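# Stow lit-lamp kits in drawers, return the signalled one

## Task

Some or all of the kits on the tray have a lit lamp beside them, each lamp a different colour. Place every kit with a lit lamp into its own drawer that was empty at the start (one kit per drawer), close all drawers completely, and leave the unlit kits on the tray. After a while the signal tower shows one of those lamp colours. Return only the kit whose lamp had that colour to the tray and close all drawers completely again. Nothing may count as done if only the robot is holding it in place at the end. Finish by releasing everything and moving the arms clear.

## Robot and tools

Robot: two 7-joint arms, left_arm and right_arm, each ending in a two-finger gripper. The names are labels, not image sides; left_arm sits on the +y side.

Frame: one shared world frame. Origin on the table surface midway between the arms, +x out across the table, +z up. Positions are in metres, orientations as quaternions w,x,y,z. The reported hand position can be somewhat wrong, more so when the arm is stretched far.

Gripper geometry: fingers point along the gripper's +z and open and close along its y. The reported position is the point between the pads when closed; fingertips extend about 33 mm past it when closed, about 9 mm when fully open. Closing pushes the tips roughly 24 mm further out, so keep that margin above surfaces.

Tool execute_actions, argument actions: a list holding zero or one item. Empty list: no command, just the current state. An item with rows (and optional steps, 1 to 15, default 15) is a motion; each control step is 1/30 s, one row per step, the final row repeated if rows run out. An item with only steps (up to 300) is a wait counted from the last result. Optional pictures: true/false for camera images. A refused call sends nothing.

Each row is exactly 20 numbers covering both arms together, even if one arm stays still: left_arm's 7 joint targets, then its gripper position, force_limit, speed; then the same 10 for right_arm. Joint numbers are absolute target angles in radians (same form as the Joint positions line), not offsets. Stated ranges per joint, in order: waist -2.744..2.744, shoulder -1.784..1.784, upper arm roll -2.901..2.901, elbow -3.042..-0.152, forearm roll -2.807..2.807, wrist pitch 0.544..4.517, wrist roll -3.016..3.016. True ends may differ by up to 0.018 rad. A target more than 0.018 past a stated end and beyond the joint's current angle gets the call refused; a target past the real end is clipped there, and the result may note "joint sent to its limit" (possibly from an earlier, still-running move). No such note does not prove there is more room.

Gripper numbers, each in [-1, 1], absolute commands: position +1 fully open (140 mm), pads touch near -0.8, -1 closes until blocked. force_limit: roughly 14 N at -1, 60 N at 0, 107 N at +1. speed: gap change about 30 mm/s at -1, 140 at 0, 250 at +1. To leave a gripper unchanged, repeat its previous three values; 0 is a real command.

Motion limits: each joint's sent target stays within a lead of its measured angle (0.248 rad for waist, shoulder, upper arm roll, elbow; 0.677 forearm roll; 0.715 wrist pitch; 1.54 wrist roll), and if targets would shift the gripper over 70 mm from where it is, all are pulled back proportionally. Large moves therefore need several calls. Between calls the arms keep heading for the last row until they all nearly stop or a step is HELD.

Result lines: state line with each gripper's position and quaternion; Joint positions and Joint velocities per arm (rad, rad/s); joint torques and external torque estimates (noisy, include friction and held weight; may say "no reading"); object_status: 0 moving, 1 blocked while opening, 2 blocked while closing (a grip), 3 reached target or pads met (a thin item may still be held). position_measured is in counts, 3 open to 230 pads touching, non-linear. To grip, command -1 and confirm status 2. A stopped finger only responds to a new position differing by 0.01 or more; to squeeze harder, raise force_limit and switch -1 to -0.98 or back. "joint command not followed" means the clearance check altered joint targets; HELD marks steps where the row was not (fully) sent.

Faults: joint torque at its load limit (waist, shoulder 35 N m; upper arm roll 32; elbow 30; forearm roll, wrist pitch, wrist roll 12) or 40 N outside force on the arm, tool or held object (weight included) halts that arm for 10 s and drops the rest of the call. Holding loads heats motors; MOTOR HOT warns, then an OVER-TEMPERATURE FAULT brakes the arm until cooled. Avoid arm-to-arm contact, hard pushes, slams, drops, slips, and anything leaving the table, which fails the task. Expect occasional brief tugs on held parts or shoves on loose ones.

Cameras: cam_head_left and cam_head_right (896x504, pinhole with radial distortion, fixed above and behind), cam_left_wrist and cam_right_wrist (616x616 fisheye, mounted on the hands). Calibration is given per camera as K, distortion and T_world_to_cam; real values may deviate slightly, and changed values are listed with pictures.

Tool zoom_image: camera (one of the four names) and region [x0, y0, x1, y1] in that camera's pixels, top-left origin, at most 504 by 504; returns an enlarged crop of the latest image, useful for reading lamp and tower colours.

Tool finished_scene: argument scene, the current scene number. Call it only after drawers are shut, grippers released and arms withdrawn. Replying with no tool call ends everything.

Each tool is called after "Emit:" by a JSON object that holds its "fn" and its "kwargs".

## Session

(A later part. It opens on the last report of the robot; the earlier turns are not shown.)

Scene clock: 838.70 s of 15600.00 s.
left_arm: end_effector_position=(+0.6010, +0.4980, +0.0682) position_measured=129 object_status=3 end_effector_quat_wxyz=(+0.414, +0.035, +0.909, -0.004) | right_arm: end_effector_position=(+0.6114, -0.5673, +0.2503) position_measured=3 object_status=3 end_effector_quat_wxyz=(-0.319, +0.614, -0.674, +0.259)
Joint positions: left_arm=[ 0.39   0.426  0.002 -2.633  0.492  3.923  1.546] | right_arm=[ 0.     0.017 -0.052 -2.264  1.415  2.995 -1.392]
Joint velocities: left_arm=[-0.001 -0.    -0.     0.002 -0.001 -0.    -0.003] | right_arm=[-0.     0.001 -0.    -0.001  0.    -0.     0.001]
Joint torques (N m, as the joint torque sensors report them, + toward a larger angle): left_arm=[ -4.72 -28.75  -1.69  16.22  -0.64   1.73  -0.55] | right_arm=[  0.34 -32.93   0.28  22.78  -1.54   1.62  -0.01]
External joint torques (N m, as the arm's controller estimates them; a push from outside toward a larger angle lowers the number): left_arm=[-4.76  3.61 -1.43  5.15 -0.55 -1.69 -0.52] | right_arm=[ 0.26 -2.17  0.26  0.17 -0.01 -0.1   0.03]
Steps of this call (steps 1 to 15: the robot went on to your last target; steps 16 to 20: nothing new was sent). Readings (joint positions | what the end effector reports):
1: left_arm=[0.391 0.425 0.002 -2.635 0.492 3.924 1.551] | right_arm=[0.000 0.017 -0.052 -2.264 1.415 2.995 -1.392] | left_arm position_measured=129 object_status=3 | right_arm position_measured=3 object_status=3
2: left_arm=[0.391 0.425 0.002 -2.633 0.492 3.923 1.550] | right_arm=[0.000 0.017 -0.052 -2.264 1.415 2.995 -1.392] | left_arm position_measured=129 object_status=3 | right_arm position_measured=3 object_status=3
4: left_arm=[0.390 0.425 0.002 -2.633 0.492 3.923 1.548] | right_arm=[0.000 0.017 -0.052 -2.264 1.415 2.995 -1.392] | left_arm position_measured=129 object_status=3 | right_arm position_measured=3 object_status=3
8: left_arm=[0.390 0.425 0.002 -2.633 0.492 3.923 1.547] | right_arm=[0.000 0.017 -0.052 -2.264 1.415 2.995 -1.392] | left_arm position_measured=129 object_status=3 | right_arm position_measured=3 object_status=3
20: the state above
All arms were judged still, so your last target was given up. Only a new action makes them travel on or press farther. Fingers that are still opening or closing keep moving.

Emit:
{"fn": "execute_actions", "kwargs": {"actions": [{"rows":[[0.4245,0.391,0,-2.7175,0.506,3.9515,1.551,0,0,0,0,0.017,-0.05,-2.264,1.415,2.995,-1.392,1,0,0],[0.4245,0.391,0,-2.7175,0.506,3.9515,1.551,0,0,0,0,0.017,-0.05,-2.264,1.415,2.995,-1.392,1,0,0],[0.4245,0.391,0,-2.7175,0.506,3.9515,1.551,0,0,0,0,0.017,-0.05,-2.264,1.415,2.995,-1.392,1,0,0],[0.4245,0.391,0,-2.7175,0.506,3.9515,1.551,0,0,0,0,0.017,-0.05,-2.264,1.415,2.995,-1.392,1,0,0],[0.4245,0.391,0,-2.7175,0.506,3.9515,1.551,0,0,0,0,0.017,-0.05,-2.264,1.415,2.995,-1.392,1,0,0],[0.4245,0.391,0,-2.7175,0.506,3.9515,1.551,0,0,0,0,0.017,-0.05,-2.264,1.415,2.995,-1.392,1,0,0],[0.43,0.325,0,-2.735,0.54,3.9,1.5,0,0,0,0,0.017,-0.05,-2.264,1.415,2.995,-1.392,1,0,0],[0.43,0.325,0,-2.735,0.54,3.9,1.5,0,0,0,0,0.017,-0.05,-2.264,1.415,2.995,-1.392,1,0,0],[0.43,0.325,0,-2.735,0.54,3.9,1.5,0,0,0,0,0.017,-0.05,-2.264,1.415,2.995,-1.392,1,0,0],[0.43,0.325,0,-2.735,0.54,3.9,1.5,0,0,0,0,0.017,-0.05,-2.264,1.415,2.995,-1.392,1,0,0],[0.436,0.257,0,-2.752,0.575,3.855,1.46,0,0,0,0,0.017,-0.05,-2.264,1.415,2.995,-1.392,1,0,0],[0.436,0.257,0,-2.752,0.575,3.855,1.46,0,0,0,0,0.017,-0.05,-2.264,1.415,2.995,-1.392,1,0,0],[0.436,0.257,0,-2.752,0.575,3.855,1.46,0,0,0,0,0.017,-0.05,-2.264,1.415,2.995,-1.392,1,0,0],[0.436,0.257,0,-2.752,0.575,3.855,1.46,0,0,0,0,0.017,-0.05,-2.264,1.415,2.995,-1.392,1,0,0],[0.445,0.187,0,-2.769,0.612,3.818,1.428,0,0,0,0,0.017,-0.05,-2.264,1.415,2.995,-1.392,1,0,0]],"steps":15}], "pictures": false}}

Emit:
{"fn": "execute_actions", "kwargs": {"actions": [{"steps":35}]}}

Emit:
{"fn": "zoom_image", "kwargs": {"camera": "cam_left_wrist", "region": [140, 220, 520, 440]}}

Scene clock: 895.50 s of 15600.00 s.
left_arm: end_effector_position=(+0.5702, +0.4939, +0.1048) position_measured=129 object_status=3 end_effector_quat_wxyz=(+0.413, +0.036, +0.910, -0.005) | right_arm: end_effector_position=(+0.6114, -0.5673, +0.2503) position_measured=3 object_status=3 end_effector_quat_wxyz=(-0.319, +0.614, -0.674, +0.259)
Joint positions: left_arm=[ 0.434  0.253  0.    -2.752  0.568  3.875  1.501] | right_arm=[ 0.     0.017 -0.052 -2.264  1.415  2.995 -1.392]
Joint velocities: left_arm=[ 0.09  -0.72   0.001 -0.275  0.358 -0.348 -0.22 ] | right_arm=[-0.    -0.    -0.    -0.001  0.    -0.001 -0.   ]
Joint torques (N m, as the joint torque sensors report them, + toward a larger angle): left_arm=[  0.75 -33.31   0.45  15.77   0.26   3.59  -0.13] | right_arm=[ -0.23 -32.52   0.12  23.17  -1.54   1.63   0.01]
External joint torques (N m, as the arm's controller estimates them; a push from outside toward a larger angle lowers the number): left_arm=[ 0.68 -1.7   0.16 -0.4   0.8  -0.57 -0.11] | right_arm=[-0.3  -1.65  0.1   0.52  0.   -0.09  0.05]
Steps of this call (steps 1 to 90: nothing new was sent; then 53.30 s passed at rest; steps 91 to 105: all 15 steps of this action). Readings (joint positions | what the end effector reports):
91: left_arm=[0.396 0.416 0.000 -2.651 0.494 3.927 1.545] | right_arm=[0.000 0.017 -0.052 -2.264 1.415 2.995 -1.392] | left_arm position_measured=129 object_status=3 | right_arm position_measured=3 object_status=3
92: left_arm=[0.404 0.407 -0.000 -2.673 0.497 3.931 1.545] | right_arm=[0.000 0.017 -0.052 -2.264 1.415 2.995 -1.392] | left_arm position_measured=129 object_status=3 | right_arm position_measured=3 object_status=3
94: left_arm=[0.416 0.399 0.000 -2.700 0.499 3.936 1.545] | right_arm=[0.000 0.017 -0.052 -2.264 1.415 2.995 -1.392] | left_arm position_measured=129 object_status=3 | right_arm position_measured=3 object_status=3
98: left_arm=[0.424 0.365 0.000 -2.726 0.516 3.926 1.538] | right_arm=[0.000 0.017 -0.052 -2.264 1.415 2.995 -1.392] | left_arm position_measured=129 object_status=3 | right_arm position_measured=3 object_status=3
105: the state above

Scene clock: 896.67 s of 15600.00 s.
left_arm: end_effector_position=(+0.5662, +0.4923, +0.1173) position_measured=129 object_status=3 end_effector_quat_wxyz=(+0.407, +0.026, +0.913, -0.009) | right_arm: end_effector_position=(+0.6114, -0.5673, +0.2503) position_measured=3 object_status=3 end_effector_quat_wxyz=(-0.319, +0.614, -0.674, +0.259)
Joint positions: left_arm=[ 0.442  0.189  0.    -2.768  0.609  3.822  1.436] | right_arm=[ 0.     0.017 -0.052 -2.264  1.415  2.995 -1.392]
Joint velocities: left_arm=[ 0.     0.001  0.001 -0.001  0.    -0.001 -0.005] | right_arm=[-0.001  0.001 -0.     0.001  0.001 -0.     0.   ]
Joint torques (N m, as the joint torque sensors report them, + toward a larger angle): left_arm=[  1.17 -28.09  -0.05  11.95   0.74   2.83  -0.36] | right_arm=[ -0.32 -32.64  -0.1   23.04  -1.51   1.63   0.04]
External joint torques (N m, as the arm's controller estimates them; a push from outside toward a larger angle lowers the number): left_arm=[ 1.14 -1.01  0.14 -0.99  0.98 -0.58 -0.34] | right_arm=[-0.29 -1.68 -0.02  0.32  0.02 -0.11  0.09]
Steps of this call (steps 1 to 35: the robot went on to your last target). Readings (joint positions | what the end effector reports):
1: left_arm=[0.437 0.231 0.000 -2.758 0.578 3.866 1.495] | right_arm=[0.000 0.017 -0.052 -2.264 1.415 2.995 -1.392] | left_arm position_measured=129 object_status=3 | right_arm position_measured=3 object_status=3
2: left_arm=[0.439 0.214 0.000 -2.761 0.586 3.858 1.488] | right_arm=[0.000 0.017 -0.052 -2.264 1.415 2.995 -1.392] | left_arm position_measured=129 object_status=3 | right_arm position_measured=3 object_status=3
4: left_arm=[0.441 0.196 0.000 -2.763 0.596 3.848 1.478] | right_arm=[0.000 0.017 -0.052 -2.264 1.415 2.995 -1.392] | left_arm position_measured=129 object_status=3 | right_arm position_measured=3 object_status=3
8: left_arm=[0.442 0.189 0.000 -2.766 0.605 3.834 1.463] | right_arm=[0.000 0.017 -0.052 -2.264 1.415 2.995 -1.392] | left_arm position_measured=129 object_status=3 | right_arm position_measured=3 object_status=3
35: the state above
camera_calibration (this result's frames):
cam_left_wrist: T_world_to_cam=[[0.201288, 0.975731, 0.08621, -0.596234], [0.282911, -0.142172, 0.948551, -0.188325], [0.937787, -0.166542, -0.304662, -0.2227], [0, 0, 0, 1]] pos_world=[0.38214, 0.517901, 0.162189]
cam_right_wrist: T_world_to_cam=[[-0.67477, 0.112824, -0.729353, 0.656207], [-0.245927, 0.897393, 0.366341, 0.559092], [0.695849, 0.426564, -0.577787, 0.137357], [0, 0, 0, 1]] pos_world=[0.484705, -0.634353, 0.353152]

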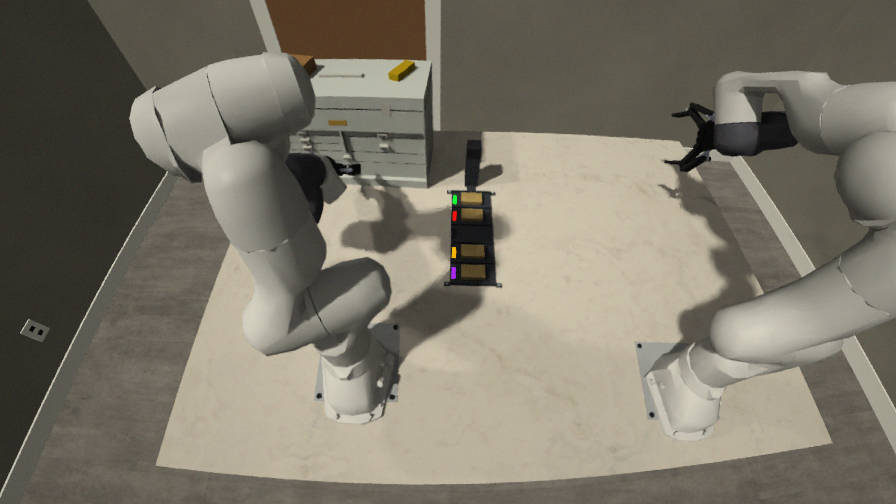

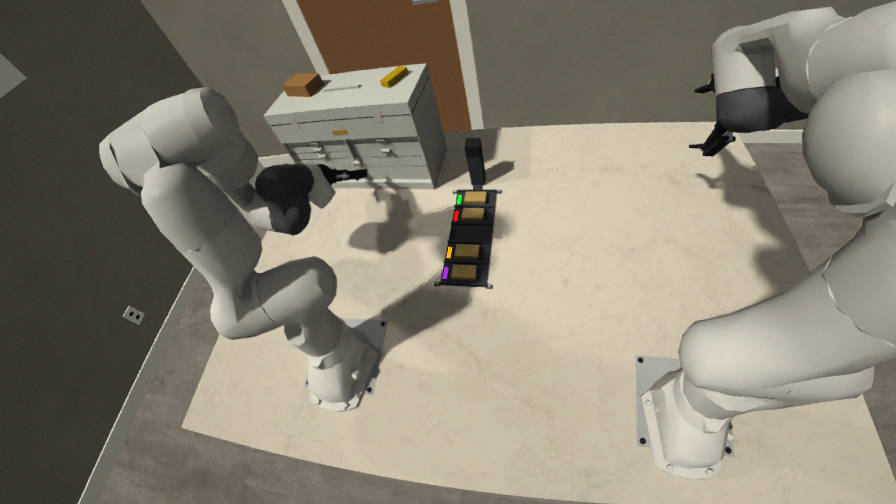

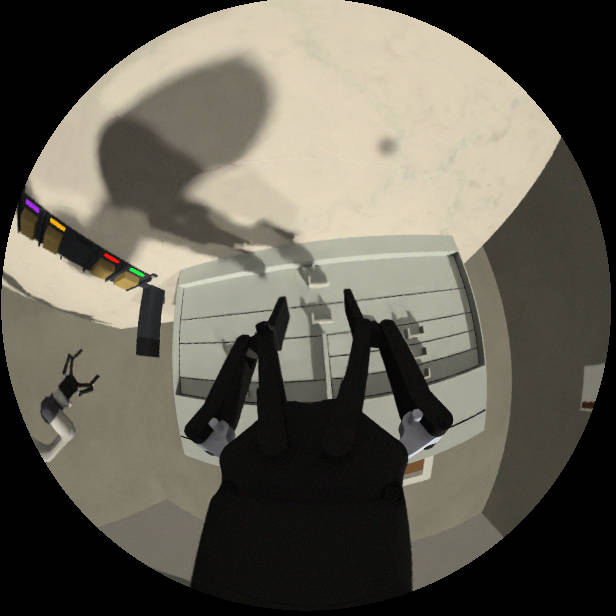

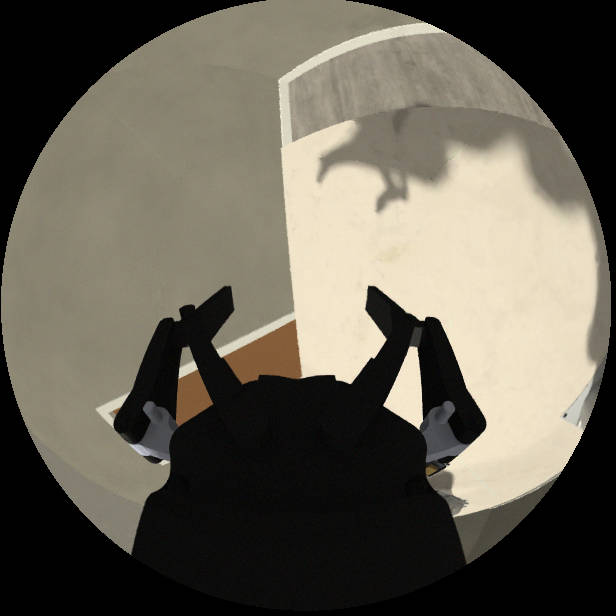

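Region (140, 220, 520, 440) of cam_left_wrist's 616x616 image, scaled by 1.326, with more detail than that image has; it fills the top 292 rows of this view, and the rest is white.

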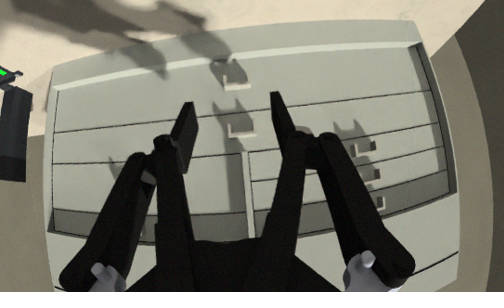

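Emit:
{"fn": "execute_actions", "kwargs": {"actions": [{"rows":[[0.432,0.205,0,-2.74,0.6,3.81,1.43,0,0,0,0,0.017,-0.05,-2.264,1.415,2.995,-1.392,1,0,0],[0.432,0.205,0,-2.74,0.6,3.81,1.43,0,0,0,0,0.017,-0.05,-2.264,1.415,2.995,-1.392,1,0,0],[0.432,0.205,0,-2.74,0.6,3.81,1.43,0,0,0,0,0.017,-0.05,-2.264,1.415,2.995,-1.392,1,0,0],[0.42,0.221,0,-2.712,0.592,3.798,1.422,0,0,0,0,0.017,-0.05,-2.264,1.415,2.995,-1.392,1,0,0],[0.42,0.221,0,-2.712,0.592,3.798,1.422,0,0,0,0,0.017,-0.05,-2.264,1.415,2.995,-1.392,1,0,0],[0.42,0.221,0,-2.712,0.592,3.798,1.422,0,0,0,0,0.017,-0.05,-2.264,1.415,2.995,-1.392,1,0,0],[0.407,0.237,0,-2.684,0.584,3.787,1.416,0,0,0,0,0.017,-0.05,-2.264,1.415,2.995,-1.392,1,0,0]],"steps":15}], "pictures": false}}

Emit:
{"fn": "execute_actions", "kwargs": {"actions": [{"steps":20}]}}

Emit:
{"fn": "zoom_image", "kwargs": {"camera": "cam_left_wrist", "region": [200, 240, 440, 420]}}

Scene clock: 924.00 s of 15600.00 s.
left_arm: end_effector_position=(+0.5948, +0.4949, +0.1180) position_measured=129 object_status=3 end_effector_quat_wxyz=(+0.410, +0.028, +0.912, -0.005) | right_arm: end_effector_position=(+0.6114, -0.5673, +0.2503) position_measured=3 object_status=3 end_effector_quat_wxyz=(-0.319, +0.614, -0.674, +0.259)
Joint positions: left_arm=[ 0.41   0.234  0.001 -2.686  0.588  3.795  1.427] | right_arm=[ 0.     0.017 -0.052 -2.264  1.415  2.995 -1.392]
Joint velocities: left_arm=[-0.003  0.007  0.     0.008 -0.01  -0.021 -0.012] | right_arm=[-0.     0.001  0.    -0.001 -0.    -0.    -0.   ]
Joint torques (N m, as the joint torque sensors report them, + toward a larger angle): left_arm=[ -2.24 -28.09  -0.52  14.4   -0.74   2.83  -0.32] | right_arm=[  0.18 -32.38   0.43  22.99  -1.55   1.63   0.03]
External joint torques (N m, as the arm's controller estimates them; a push from outside toward a larger angle lowers the number): left_arm=[-2.24  1.21 -0.27  0.79 -0.48 -0.58 -0.3 ] | right_arm=[ 0.24 -1.62  0.55  0.42 -0.02 -0.09  0.08]
Steps of this call (steps 1 to 15: the robot went on to your last target; steps 16 to 90: nothing new was sent; then 23.83 s passed at rest; steps 91 to 105: all 15 steps of this action). Readings (joint positions | what the end effector reports):
91: left_arm=[0.441 0.192 0.000 -2.762 0.608 3.821 1.435] | right_arm=[0.000 0.017 -0.052 -2.264 1.415 2.995 -1.392] | left_arm position_measured=129 object_status=3 | right_arm position_measured=3 object_status=3
92: left_arm=[0.439 0.196 0.000 -2.755 0.607 3.819 1.435] | right_arm=[0.000 0.017 -0.052 -2.264 1.415 2.995 -1.392] | left_arm position_measured=129 object_status=3 | right_arm position_measured=3 object_status=3
94: left_arm=[0.434 0.204 0.000 -2.740 0.603 3.816 1.434] | right_arm=[0.000 0.017 -0.052 -2.264 1.415 2.995 -1.392] | left_arm position_measured=129 object_status=3 | right_arm position_measured=3 object_status=3
98: left_arm=[0.418 0.225 0.001 -2.704 0.594 3.805 1.431] | right_arm=[0.000 0.017 -0.052 -2.264 1.415 2.995 -1.392] | left_arm position_measured=129 object_status=3 | right_arm position_measured=3 object_status=3
105: the state above

Scene clock: 924.67 s of 15600.00 s.
left_arm: end_effector_position=(+0.5946, +0.4953, +0.1170) position_measured=129 object_status=3 end_effector_quat_wxyz=(+0.408, +0.026, +0.912, -0.005) | right_arm: end_effector_position=(+0.6114, -0.5673, +0.2503) position_measured=3 object_status=3 end_effector_quat_wxyz=(-0.319, +0.614, -0.674, +0.259)
Joint positions: left_arm=[ 0.41   0.235  0.001 -2.686  0.587  3.791  1.423] | right_arm=[ 0.     0.017 -0.052 -2.264  1.415  2.995 -1.392]
Joint velocities: left_arm=[-0.002 -0.001  0.     0.001 -0.001  0.    -0.001] | right_arm=[ 0.001  0.001  0.002 -0.    -0.001 -0.001 -0.   ]
Joint torques (N m, as the joint torque sensors report them, + toward a larger angle): left_arm=[ -1.96 -28.32  -0.68  14.09  -0.77   2.83  -0.31] | right_arm=[  0.41 -32.28  -0.13  23.36  -1.48   1.64   0.02]
External joint torques (N m, as the arm's controller estimates them; a push from outside toward a larger angle lowers the number): left_arm=[-1.86  1.02 -0.33  0.37 -0.51 -0.59 -0.29] | right_arm=[ 0.33 -1.46 -0.15  0.72  0.06 -0.07  0.06]
Steps of this call (steps 1 to 15: the robot went on to your last target; steps 16 to 20: nothing new was sent). Readings (joint positions | what the end effector reports):
1: left_arm=[0.410 0.235 0.001 -2.686 0.588 3.794 1.426] | right_arm=[0.000 0.017 -0.052 -2.264 1.415 2.995 -1.392] | left_arm position_measured=129 object_status=3 | right_arm position_measured=3 object_status=3
2: left_arm=[0.410 0.235 0.001 -2.686 0.587 3.793 1.426] | right_arm=[0.000 0.017 -0.052 -2.264 1.415 2.995 -1.392] | left_arm position_measured=129 object_status=3 | right_arm position_measured=3 object_status=3
4: left_arm=[0.410 0.235 0.001 -2.686 0.587 3.793 1.425] | right_arm=[0.000 0.017 -0.052 -2.264 1.415 2.995 -1.392] | left_arm position_measured=129 object_status=3 | right_arm position_measured=3 object_status=3
8: left_arm=[0.410 0.235 0.001 -2.686 0.587 3.792 1.424] | right_arm=[0.000 0.017 -0.052 -2.264 1.415 2.995 -1.392] | left_arm position_measured=129 object_status=3 | right_arm position_measured=3 object_status=3
20: the state above
All arms were judged still, so your last target was given up. Only a new action makes them travel on or press farther. Fingers that are still opening or closing keep moving.
camera_calibration (this result's frames):
cam_left_wrist: T_world_to_cam=[[0.198547, 0.97566, 0.0930944, -0.604035], [0.27978, -0.147455, 0.948673, -0.191234], [0.939309, -0.16231, -0.302247, -0.252184], [0, 0, 0, 1]] pos_world=[0.410312, 0.520202, 0.161429]
cam_right_wrist: T_world_to_cam=[[-0.67477, 0.112824, -0.729353, 0.656207], [-0.245927, 0.897393, 0.366341, 0.559092], [0.695849, 0.426563, -0.577787, 0.137357], [0, 0, 0, 1]] pos_world=[0.484705, -0.634353, 0.353152]

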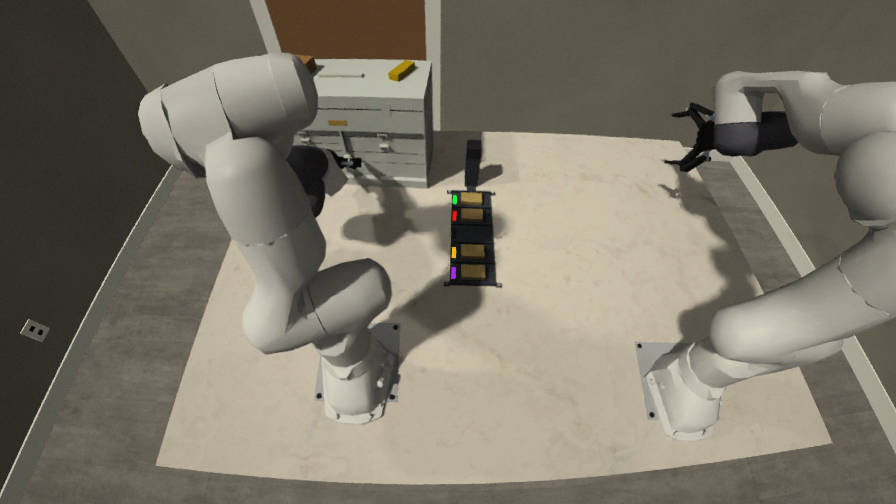

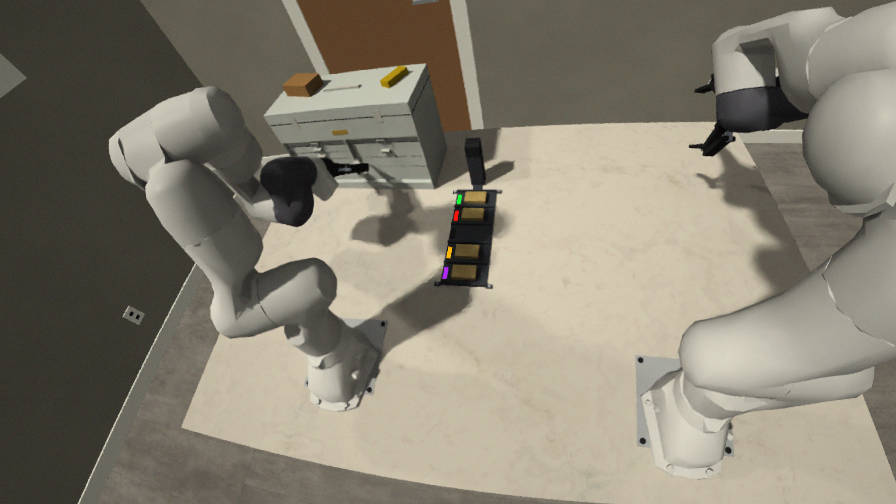

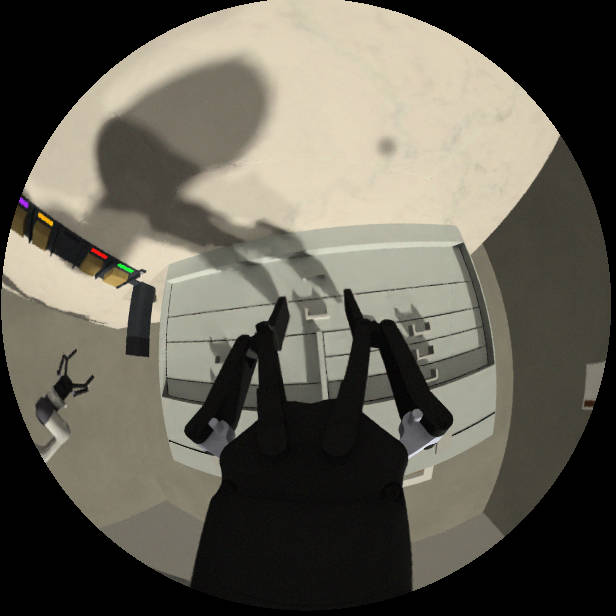

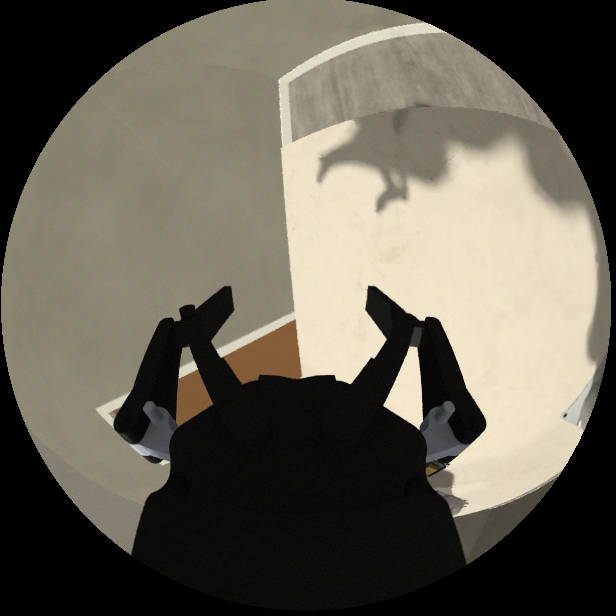

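Region (200, 240, 440, 420) of cam_left_wrist's 616x616 image, scaled by 2.100, with more detail than that image has; it fills the top 378 rows of this view, and the rest is white.

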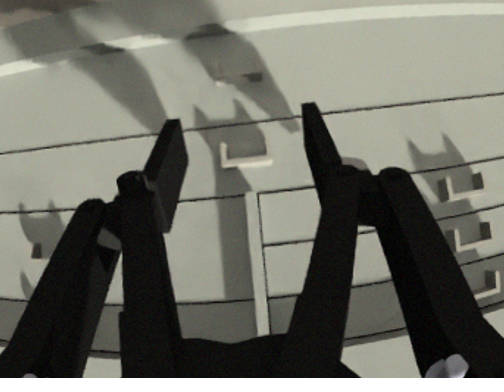

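Emit:
{"fn": "execute_actions", "kwargs": {"actions": [{"rows":[[0.41,0.234,0,-2.689,0.587,3.805,1.423,0,0,0,0,0.017,-0.05,-2.264,1.415,2.995,-1.392,1,0,0],[0.41,0.234,0,-2.689,0.587,3.805,1.423,0,0,0,0,0.017,-0.05,-2.264,1.415,2.995,-1.392,1,0,0],[0.41,0.234,0,-2.689,0.587,3.805,1.423,0,0,0,0,0.017,-0.05,-2.264,1.415,2.995,-1.392,1,0,0],[0.41,0.234,0,-2.689,0.587,3.805,1.423,0,0,0,0,0.017,-0.05,-2.264,1.415,2.995,-1.392,1,0,0],[0.41,0.234,0,-2.689,0.587,3.805,1.423,-1,-0.3,-0.6,0,0.017,-0.05,-2.264,1.415,2.995,-1.392,1,0,0]],"steps":15}], "pictures": false}}

Emit:
{"fn": "execute_actions", "kwargs": {"actions": [{"steps":15}], "pictures": false}}

Emit:
{"fn": "execute_actions", "kwargs": {"actions": [{"rows":[[0.416,0.228,0,-2.7,0.59,3.808,1.426,-1,-0.3,-0.6,0,0.017,-0.05,-2.264,1.415,2.995,-1.392,1,0,0],[0.421,0.222,0,-2.711,0.593,3.812,1.428,-1,-0.3,-0.6,0,0.017,-0.05,-2.264,1.415,2.995,-1.392,1,0,0],[0.427,0.215,0,-2.722,0.596,3.816,1.43,-1,-0.3,-0.6,0,0.017,-0.05,-2.264,1.415,2.995,-1.392,1,0,0],[0.433,0.209,0,-2.733,0.599,3.82,1.431,-1,-0.3,-0.6,0,0.017,-0.05,-2.264,1.415,2.995,-1.392,1,0,0],[0.438,0.203,0,-2.744,0.602,3.824,1.433,-1,-0.3,-0.6,0,0.017,-0.05,-2.264,1.415,2.995,-1.392,1,0,0],[0.444,0.197,0,-2.755,0.605,3.828,1.434,-1,-0.3,-0.6,0,0.017,-0.05,-2.264,1.415,2.995,-1.392,1,0,0],[0.45,0.191,0,-2.766,0.608,3.832,1.436,-1,-0.3,-0.6,0,0.017,-0.05,-2.264,1.415,2.995,-1.392,1,0,0],[0.455,0.185,0,-2.776,0.611,3.836,1.438,-1,-0.3,-0.6,0,0.017,-0.05,-2.264,1.415,2.995,-1.392,1,0,0],[0.461,0.178,0,-2.787,0.614,3.84,1.439,-1,-0.3,-0.6,0,0.017,-0.05,-2.264,1.415,2.995,-1.392,1,0,0],[0.467,0.172,0,-2.798,0.617,3.844,1.441,-1,-0.3,-0.6,0,0.017,-0.05,-2.264,1.415,2.995,-1.392,1,0,0],[0.472,0.166,0,-2.809,0.62,3.848,1.442,-1,-0.3,-0.6,0,0.017,-0.05,-2.264,1.415,2.995,-1.392,1,0,0],[0.478,0.16,0,-2.82,0.623,3.852,1.444,-1,-0.3,-0.6,0,0.017,-0.05,-2.264,1.415,2.995,-1.392,1,0,0],[0.484,0.154,0,-2.831,0.626,3.856,1.446,-1,-0.3,-0.6,0,0.017,-0.05,-2.264,1.415,2.995,-1.392,1,0,0],[0.49,0.147,0,-2.842,0.629,3.86,1.448,-1,-0.3,-0.6,0,0.017,-0.05,-2.264,1.415,2.995,-1.392,1,0,0]],"steps":15}], "pictures": false}}

Emit:
{"fn": "execute_actions", "kwargs": {"actions": [{"steps":10}], "pictures": false}}

Scene clock: 958.43 s of 15600.00 s.
left_arm: end_effector_position=(+0.5950, +0.4944, +0.1188) position_measured=168 object_status=0 end_effector_quat_wxyz=(+0.412, +0.026, +0.911, -0.006) | right_arm: end_effector_position=(+0.6114, -0.5673, +0.2503) position_measured=3 object_status=3 end_effector_quat_wxyz=(-0.319, +0.614, -0.674, +0.259)
Joint positions: left_arm=[ 0.41   0.235  0.001 -2.687  0.587  3.8    1.423] | right_arm=[ 0.     0.017 -0.052 -2.264  1.415  2.995 -1.392]
Joint velocities: left_arm=[ 0.001  0.001 -0.    -0.002 -0.     0.002 -0.001] | right_arm=[-0.     0.    -0.     0.     0.001  0.    -0.002]
Joint torques (N m, as the joint torque sensors report them, + toward a larger angle): left_arm=[ -0.17 -30.38  -0.62  12.54   0.     4.18   0.1 ] | right_arm=[ -0.16 -32.36  -0.04  23.24  -1.55   1.65   0.07]
External joint torques (N m, as the arm's controller estimates them; a push from outside toward a larger angle lowers the number): left_arm=[-0.2  -1.13 -0.39 -1.13  0.28  0.77  0.12] | right_arm=[-0.14 -1.35  0.04  0.49 -0.01 -0.08  0.11]
Steps of this call (steps 1 to 90: nothing new was sent; then 30.27 s passed at rest; steps 91 to 105: all 15 steps of this action). Readings (joint positions | what the end effector reports):
91: left_arm=[0.410 0.235 0.001 -2.686 0.587 3.793 1.423] | right_arm=[0.000 0.017 -0.052 -2.264 1.415 2.995 -1.392] | left_arm position_measured=129 object_status=3 | right_arm position_measured=3 object_status=3
92: left_arm=[0.410 0.235 0.001 -2.686 0.587 3.794 1.423] | right_arm=[0.000 0.017 -0.052 -2.264 1.415 2.995 -1.392] | left_arm position_measured=129 object_status=3 | right_arm position_measured=3 object_status=3
94: left_arm=[0.410 0.235 0.001 -2.687 0.587 3.796 1.423] | right_arm=[0.000 0.017 -0.052 -2.264 1.415 2.995 -1.392] | left_arm position_measured=129 object_status=3 | right_arm position_measured=3 object_status=3
98: left_arm=[0.410 0.235 0.001 -2.687 0.587 3.799 1.423] | right_arm=[0.000 0.017 -0.052 -2.264 1.415 2.995 -1.392] | left_arm position_measured=140 object_status=0 | right_arm position_measured=3 object_status=3
105: the state above

Scene clock: 958.93 s of 15600.00 s.
left_arm: end_effector_position=(+0.5948, +0.4958, +0.1190) position_measured=192 object_status=2 end_effector_quat_wxyz=(+0.412, +0.025, +0.911, -0.006) | right_arm: end_effector_position=(+0.6114, -0.5673, +0.2503) position_measured=3 object_status=3 end_effector_quat_wxyz=(-0.319, +0.614, -0.674, +0.259)
Joint positions: left_arm=[ 0.411  0.235  0.001 -2.688  0.586  3.801  1.423] | right_arm=[ 0.     0.017 -0.052 -2.264  1.415  2.995 -1.392]
Joint velocities: left_arm=[ 0.    -0.001 -0.001 -0.001 -0.001 -0.001 -0.001] | right_arm=[-0.001 -0.001  0.001  0.001 -0.002  0.001  0.001]
Joint torques (N m, as the joint torque sensors report them, + toward a larger angle): left_arm=[ -1.37 -29.86  -0.42  12.89   0.24   4.06   0.  ] | right_arm=[  0.12 -32.52  -0.3   23.24  -1.56   1.61   0.04]
External joint torques (N m, as the arm's controller estimates them; a push from outside toward a larger angle lowers the number): left_arm=[-1.38 -0.65 -0.17 -0.72  0.51  0.65  0.02] | right_arm=[ 0.01 -1.54 -0.35  0.54 -0.02 -0.11  0.08]
Steps of this call (steps 1 to 15: the robot went on to your last target). Readings (joint positions | what the end effector reports):
1: left_arm=[0.410 0.235 0.001 -2.687 0.587 3.800 1.423] | right_arm=[0.000 0.017 -0.052 -2.264 1.415 2.995 -1.392] | left_arm position_measured=172 object_status=0 | right_arm position_measured=3 object_status=3
2: left_arm=[0.410 0.235 0.001 -2.688 0.587 3.800 1.423] | right_arm=[0.000 0.017 -0.052 -2.264 1.415 2.995 -1.392] | left_arm position_measured=176 object_status=0 | right_arm position_measured=3 object_status=3
4: left_arm=[0.411 0.235 0.001 -2.687 0.586 3.801 1.423] | right_arm=[0.000 0.017 -0.052 -2.264 1.415 2.995 -1.392] | left_arm position_measured=184 object_status=0 | right_arm position_measured=3 object_status=3
8: left_arm=[0.411 0.235 0.001 -2.688 0.586 3.801 1.423] | right_arm=[0.000 0.017 -0.052 -2.264 1.415 2.995 -1.392] | left_arm position_measured=192 object_status=0 | right_arm position_measured=3 object_status=3
15: the state above
All arms were judged still, so your last target was given up. Only a new action makes them travel on or press farther. Fingers that are still opening or closing keep moving.

Scene clock: 959.43 s of 15600.00 s.
left_arm: end_effector_position=(+0.5470, +0.4986, +0.1199) position_measured=192 object_status=2 end_effector_quat_wxyz=(+0.409, +0.015, +0.913, -0.008) | right_arm: end_effector_position=(+0.6114, -0.5673, +0.2503) position_measured=3 object_status=3 end_effector_quat_wxyz=(-0.319, +0.614, -0.674, +0.259)
Joint positions: left_arm=[ 0.478  0.156  0.    -2.822  0.62   3.846  1.439] | right_arm=[ 0.     0.017 -0.052 -2.264  1.415  2.995 -1.392]
Joint velocities: left_arm=[ 0.121 -0.119  0.    -0.216  0.061  0.086  0.053] | right_arm=[0.001 0.002 0.001 0.    0.001 0.    0.001]
Joint torques (N m, as the joint torque sensors report them, + toward a larger angle): left_arm=[  0.44 -25.5   -0.05  10.35   0.46   3.66  -0.46] | right_arm=[  0.2  -32.85  -0.02  23.04  -1.57   1.69   0.05]
External joint torques (N m, as the arm's controller estimates them; a push from outside toward a larger angle lowers the number): left_arm=[ 1.61 -0.77  1.14 -3.87  0.55  0.18 -0.43] | right_arm=[ 0.19 -2.12  0.03  0.48 -0.04 -0.02  0.09]
Steps of this call (steps 1 to 15: all 15 steps of this action). Readings (joint positions | what the end effector reports):
1: left_arm=[0.412 0.234 0.001 -2.689 0.586 3.802 1.423] | right_arm=[0.000 0.017 -0.052 -2.264 1.415 2.995 -1.392] | left_arm position_measured=192 object_status=2 | right_arm position_measured=3 object_status=3
2: left_arm=[0.413 0.231 0.001 -2.694 0.586 3.803 1.423] | right_arm=[0.000 0.017 -0.052 -2.264 1.415 2.995 -1.392] | left_arm position_measured=192 object_status=2 | right_arm position_measured=3 object_status=3
4: left_arm=[0.420 0.222 0.001 -2.709 0.590 3.807 1.424] | right_arm=[0.000 0.017 -0.052 -2.264 1.415 2.995 -1.392] | left_arm position_measured=192 object_status=2 | right_arm position_measured=3 object_status=3
8: left_arm=[0.440 0.198 0.001 -2.749 0.600 3.820 1.428] | right_arm=[0.000 0.017 -0.052 -2.264 1.415 2.995 -1.392] | left_arm position_measured=192 object_status=2 | right_arm position_measured=3 object_status=3
15: the state above

Scene clock: 959.77 s of 15600.00 s.
left_arm: end_effector_position=(+0.5416, +0.4989, +0.1200) position_measured=192 object_status=2 end_effector_quat_wxyz=(+0.409, +0.016, +0.912, -0.007) | right_arm: end_effector_position=(+0.6114, -0.5673, +0.2503) position_measured=3 object_status=3 end_effector_quat_wxyz=(-0.319, +0.614, -0.674, +0.259)
Joint positions: left_arm=[ 0.487  0.149  0.    -2.837  0.625  3.854  1.448] | right_arm=[ 0.     0.017 -0.052 -2.264  1.415  2.995 -1.392]
Joint velocities: left_arm=[ 0.003  0.001  0.001 -0.003  0.003  0.003  0.01 ] | right_arm=[-0.002 -0.001 -0.001 -0.     0.001  0.    -0.001]
Joint torques (N m, as the joint torque sensors report them, + toward a larger angle): left_arm=[  1.29 -26.3   -0.11   8.7    1.01   4.16  -0.05] | right_arm=[ -0.06 -32.72  -0.3   22.94  -1.53   1.64   0.09]
External joint torques (N m, as the arm's controller estimates them; a push from outside toward a larger angle lowers the number): left_arm=[ 1.25 -1.19  0.04 -3.66  1.22  0.73 -0.03] | right_arm=[-0.05 -1.74 -0.23  0.22  0.01 -0.09  0.13]
Steps of this call (steps 1 to 10: the robot went on to your last target). Readings (joint positions | what the end effector reports):
1: left_arm=[0.481 0.153 0.000 -2.828 0.622 3.848 1.441] | right_arm=[0.000 0.017 -0.052 -2.264 1.415 2.995 -1.392] | left_arm position_measured=192 object_status=2 | right_arm position_measured=3 object_status=3
2: left_arm=[0.483 0.151 0.000 -2.831 0.623 3.850 1.442] | right_arm=[0.000 0.017 -0.052 -2.264 1.415 2.995 -1.392] | left_arm position_measured=192 object_status=2 | right_arm position_measured=3 object_status=3
4: left_arm=[0.486 0.150 0.000 -2.835 0.624 3.852 1.445] | right_arm=[0.000 0.017 -0.052 -2.264 1.415 2.995 -1.392] | left_arm position_measured=192 object_status=2 | right_arm position_measured=3 object_status=3
8: left_arm=[0.487 0.149 0.000 -2.837 0.625 3.854 1.448] | right_arm=[0.000 0.017 -0.052 -2.264 1.415 2.995 -1.392] | left_arm position_measured=192 object_status=2 | right_arm position_measured=3 object_status=3
10: the state above

Emit:
{"fn": "execute_actions", "kwargs": {"actions": [{"rows":[[0.498,0.142,0,-2.852,0.634,3.865,1.457,-1,-0.3,-0.6,0,0.017,-0.05,-2.264,1.415,2.995,-1.392,1,0,0],[0.505,0.137,0,-2.862,0.639,3.87,1.46,-1,-0.3,-0.6,0,0.017,-0.05,-2.264,1.415,2.995,-1.392,1,0,0],[0.513,0.132,0,-2.872,0.644,3.875,1.463,-1,-0.3,-0.6,0,0.017,-0.05,-2.264,1.415,2.995,-1.392,1,0,0],[0.521,0.127,0,-2.882,0.649,3.879,1.466,-1,-0.3,-0.6,0,0.017,-0.05,-2.264,1.415,2.995,-1.392,1,0,0],[0.529,0.122,0,-2.891,0.654,3.884,1.469,-1,-0.3,-0.6,0,0.017,-0.05,-2.264,1.415,2.995,-1.392,1,0,0],[0.537,0.116,0,-2.901,0.659,3.889,1.472,-1,-0.3,-0.6,0,0.017,-0.05,-2.264,1.415,2.995,-1.392,1,0,0],[0.544,0.111,0,-2.911,0.664,3.893,1.475,-1,-0.3,-0.6,0,0.017,-0.05,-2.264,1.415,2.995,-1.392,1,0,0],[0.552,0.106,0,-2.921,0.669,3.898,1.478,-1,-0.3,-0.6,0,0.017,-0.05,-2.264,1.415,2.995,-1.392,1,0,0],[0.56,0.101,0,-2.931,0.674,3.903,1.481,-1,-0.3,-0.6,0,0.017,-0.05,-2.264,1.415,2.995,-1.392,1,0,0],[0.568,0.096,0,-2.941,0.679,3.908,1.484,-1,-0.3,-0.6,0,0.017,-0.05,-2.264,1.415,2.995,-1.392,1,0,0],[0.581,0.09,0,-2.952,0.69,3.913,1.488,-1,-0.3,-0.6,0,0.017,-0.05,-2.264,1.415,2.995,-1.392,1,0,0],[0.595,0.084,0,-2.963,0.701,3.918,1.492,-1,-0.3,-0.6,0,0.017,-0.05,-2.264,1.415,2.995,-1.392,1,0,0],[0.608,0.079,0,-2.974,0.711,3.923,1.496,-1,-0.3,-0.6,0,0.017,-0.05,-2.264,1.415,2.995,-1.392,1,0,0],[0.622,0.073,0,-2.985,0.722,3.928,1.5,-1,-0.3,-0.6,0,0.017,-0.05,-2.264,1.415,2.995,-1.392,1,0,0],[0.635,0.067,0,-2.996,0.733,3.933,1.505,-1,-0.3,-0.6,0,0.017,-0.05,-2.264,1.415,2.995,-1.392,1,0,0]],"steps":15}], "pictures": false}}

Emit:
{"fn": "execute_actions", "kwargs": {"actions": [{"steps":15}]}}

Emit:
{"fn": "zoom_image", "kwargs": {"camera": "cam_head_right", "region": [250, 80, 480, 240]}}

Scene clock: 985.60 s of 15600.00 s.
left_arm: end_effector_position=(+0.4901, +0.5023, +0.1207) position_measured=192 object_status=2 end_effector_quat_wxyz=(+0.410, +0.014, +0.912, -0.009) | right_arm: end_effector_position=(+0.6114, -0.5673, +0.2503) position_measured=3 object_status=3 end_effector_quat_wxyz=(-0.319, +0.614, -0.674, +0.259)
Joint positions: left_arm=[ 0.601  0.08  -0.002 -2.969  0.705  3.913  1.484] | right_arm=[ 0.     0.017 -0.052 -2.264  1.415  2.995 -1.392]
Joint velocities: left_arm=[ 0.346 -0.164 -0.001 -0.325  0.271  0.149  0.096] | right_arm=[ 0.001 -0.001  0.    -0.001  0.001 -0.001  0.001]
Joint torques (N m, as the joint torque sensors report them, + toward a larger angle): left_arm=[  3.76 -20.6    1.28   9.43  -1.22   2.92  -0.43] | right_arm=[  0.25 -32.63   0.06  23.06  -1.48   1.56   0.02]
External joint torques (N m, as the arm's controller estimates them; a push from outside toward a larger angle lowers the number): left_arm=[ 5.15 -0.04  1.83 -3.41 -0.88 -0.3  -0.39] | right_arm=[ 0.17 -1.7   0.05  0.42  0.05 -0.16  0.06]
Steps of this call (steps 1 to 30: the robot went on to your last target; steps 31 to 90: nothing new was sent; then 22.33 s passed at rest; steps 91 to 105: all 15 steps of this action). Readings (joint positions | what the end effector reports):
91: left_arm=[0.489 0.148 0.000 -2.839 0.626 3.856 1.451] | right_arm=[0.000 0.017 -0.052 -2.264 1.415 2.995 -1.392] | left_arm position_measured=192 object_status=2 | right_arm position_measured=3 object_status=3
92: left_arm=[0.493 0.145 0.000 -2.844 0.629 3.858 1.453] | right_arm=[0.000 0.017 -0.052 -2.264 1.415 2.995 -1.392] | left_arm position_measured=192 object_status=2 | right_arm position_measured=3 object_status=3
94: left_arm=[0.503 0.137 0.000 -2.859 0.636 3.864 1.456] | right_arm=[0.000 0.017 -0.052 -2.264 1.415 2.995 -1.392] | left_arm position_measured=192 object_status=2 | right_arm position_measured=3 object_status=3
98: left_arm=[0.531 0.117 -0.000 -2.896 0.654 3.879 1.464] | right_arm=[0.000 0.017 -0.052 -2.264 1.415 2.995 -1.392] | left_arm position_measured=192 object_status=2 | right_arm position_measured=3 object_status=3
105: the state above

Scene clock: 986.10 s of 15600.00 s.
left_arm: end_effector_position=(+0.4799, +0.5030, +0.1209) position_measured=192 object_status=2 end_effector_quat_wxyz=(+0.411, +0.019, +0.912, -0.007) | right_arm: end_effector_position=(+0.6114, -0.5673, +0.2503) position_measured=3 object_status=3 end_effector_quat_wxyz=(-0.319, +0.614, -0.674, +0.259)
Joint positions: left_arm=[ 0.631  0.07  -0.002 -2.992  0.731  3.927  1.503] | right_arm=[ 0.     0.017 -0.052 -2.264  1.415  2.995 -1.392]
Joint velocities: left_arm=[ 0.001 -0.002 -0.001 -0.003 -0.001  0.001  0.007] | right_arm=[ 0.001 -0.001 -0.001 -0.001 -0.001 -0.     0.002]
Joint torques (N m, as the joint torque sensors report them, + toward a larger angle): left_arm=[  1.77 -22.71   1.74   8.31   0.66   4.43   0.  ] | right_arm=[  0.28 -32.87   0.14  23.    -1.55   1.68  -0.01]
External joint torques (N m, as the arm's controller estimates them; a push from outside toward a larger angle lowers the number): left_arm=[ 1.82 -1.93  1.89 -2.25  0.78  1.    0.01] | right_arm=[ 0.23 -1.94  0.15  0.35 -0.02 -0.04  0.03]
Steps of this call (steps 1 to 15: the robot went on to your last target). Readings (joint positions | what the end effector reports):
1: left_arm=[0.611 0.075 -0.002 -2.977 0.713 3.917 1.487] | right_arm=[0.000 0.017 -0.052 -2.264 1.415 2.995 -1.392] | left_arm position_measured=192 object_status=2 | right_arm position_measured=3 object_status=3
2: left_arm=[0.617 0.073 -0.002 -2.983 0.718 3.920 1.490] | right_arm=[0.000 0.017 -0.052 -2.264 1.415 2.995 -1.392] | left_arm position_measured=192 object_status=2 | right_arm position_measured=3 object_status=3
4: left_arm=[0.625 0.070 -0.002 -2.989 0.724 3.924 1.494] | right_arm=[0.000 0.017 -0.052 -2.264 1.415 2.995 -1.392] | left_arm position_measured=192 object_status=2 | right_arm position_measured=3 object_status=3
8: left_arm=[0.630 0.070 -0.002 -2.992 0.729 3.926 1.499] | right_arm=[0.000 0.017 -0.052 -2.264 1.415 2.995 -1.392] | left_arm position_measured=192 object_status=2 | right_arm position_measured=3 object_status=3
15: the state above
camera_calibration (this result's frames):
cam_left_wrist: T_world_to_cam=[[0.18711, 0.97875, 0.083896, -0.584062], [0.277135, -0.134529, 0.951366, -0.167251], [0.942436, -0.15476, -0.296418, -0.147992], [0, 0, 0, 1]] pos_world=[0.295108, 0.526247, 0.16425]
cam_right_wrist: T_world_to_cam=[[-0.67477, 0.112824, -0.729353, 0.656207], [-0.245927, 0.897393, 0.366341, 0.559092], [0.695849, 0.426564, -0.577787, 0.137357], [0, 0, 0, 1]] pos_world=[0.484705, -0.634353, 0.353152]

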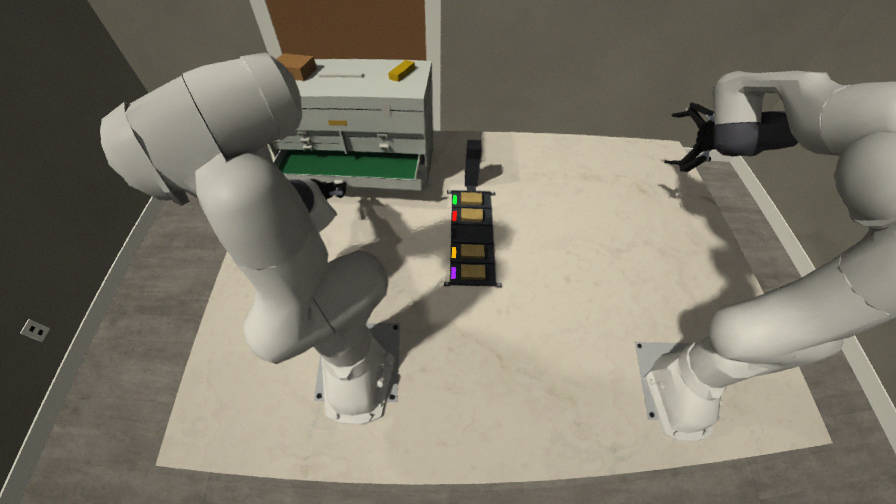

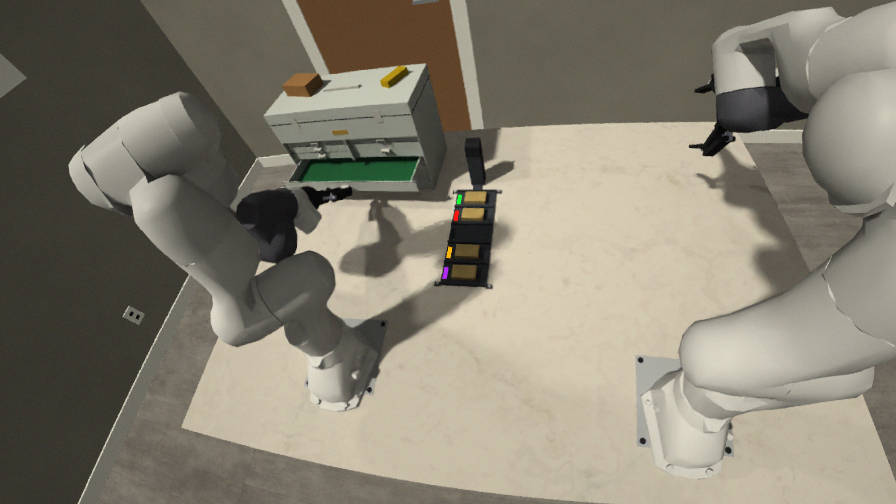

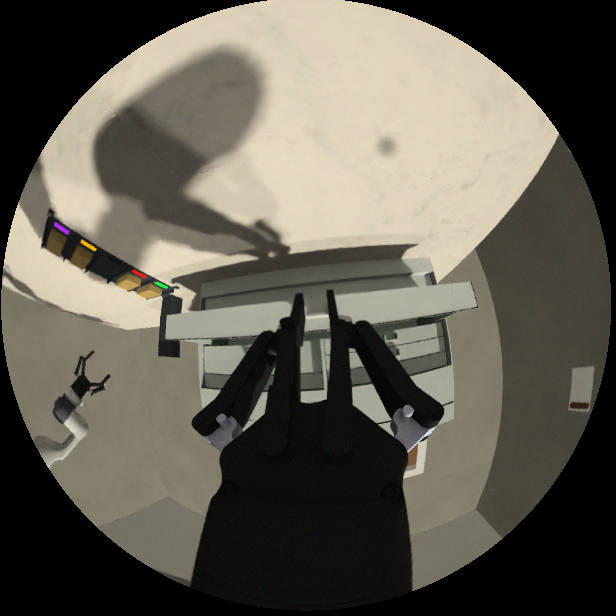

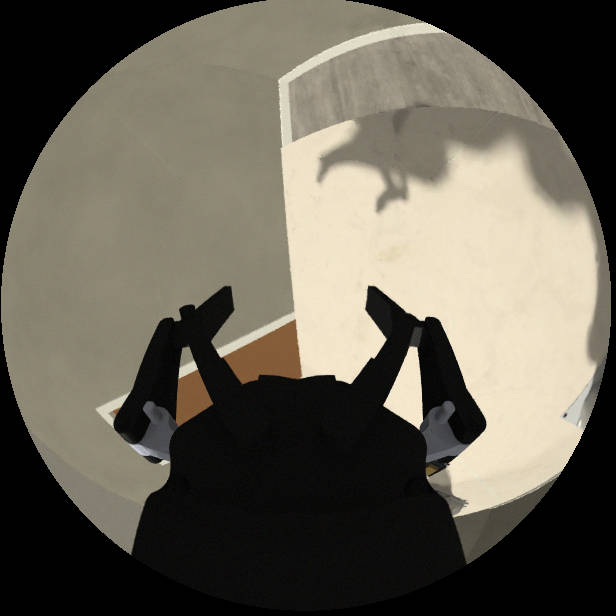

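Region (250, 80, 480, 240) of cam_head_right's 896x504 image, scaled by 2.191, with more detail than that image has; it fills the top 351 rows of this view, and the rest is white.

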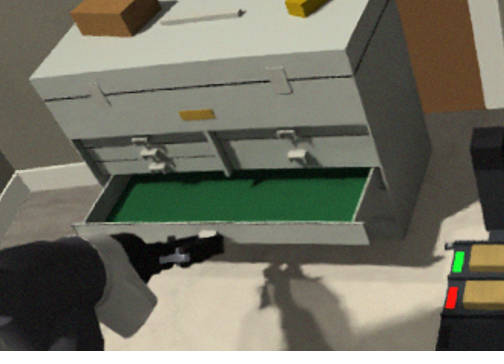

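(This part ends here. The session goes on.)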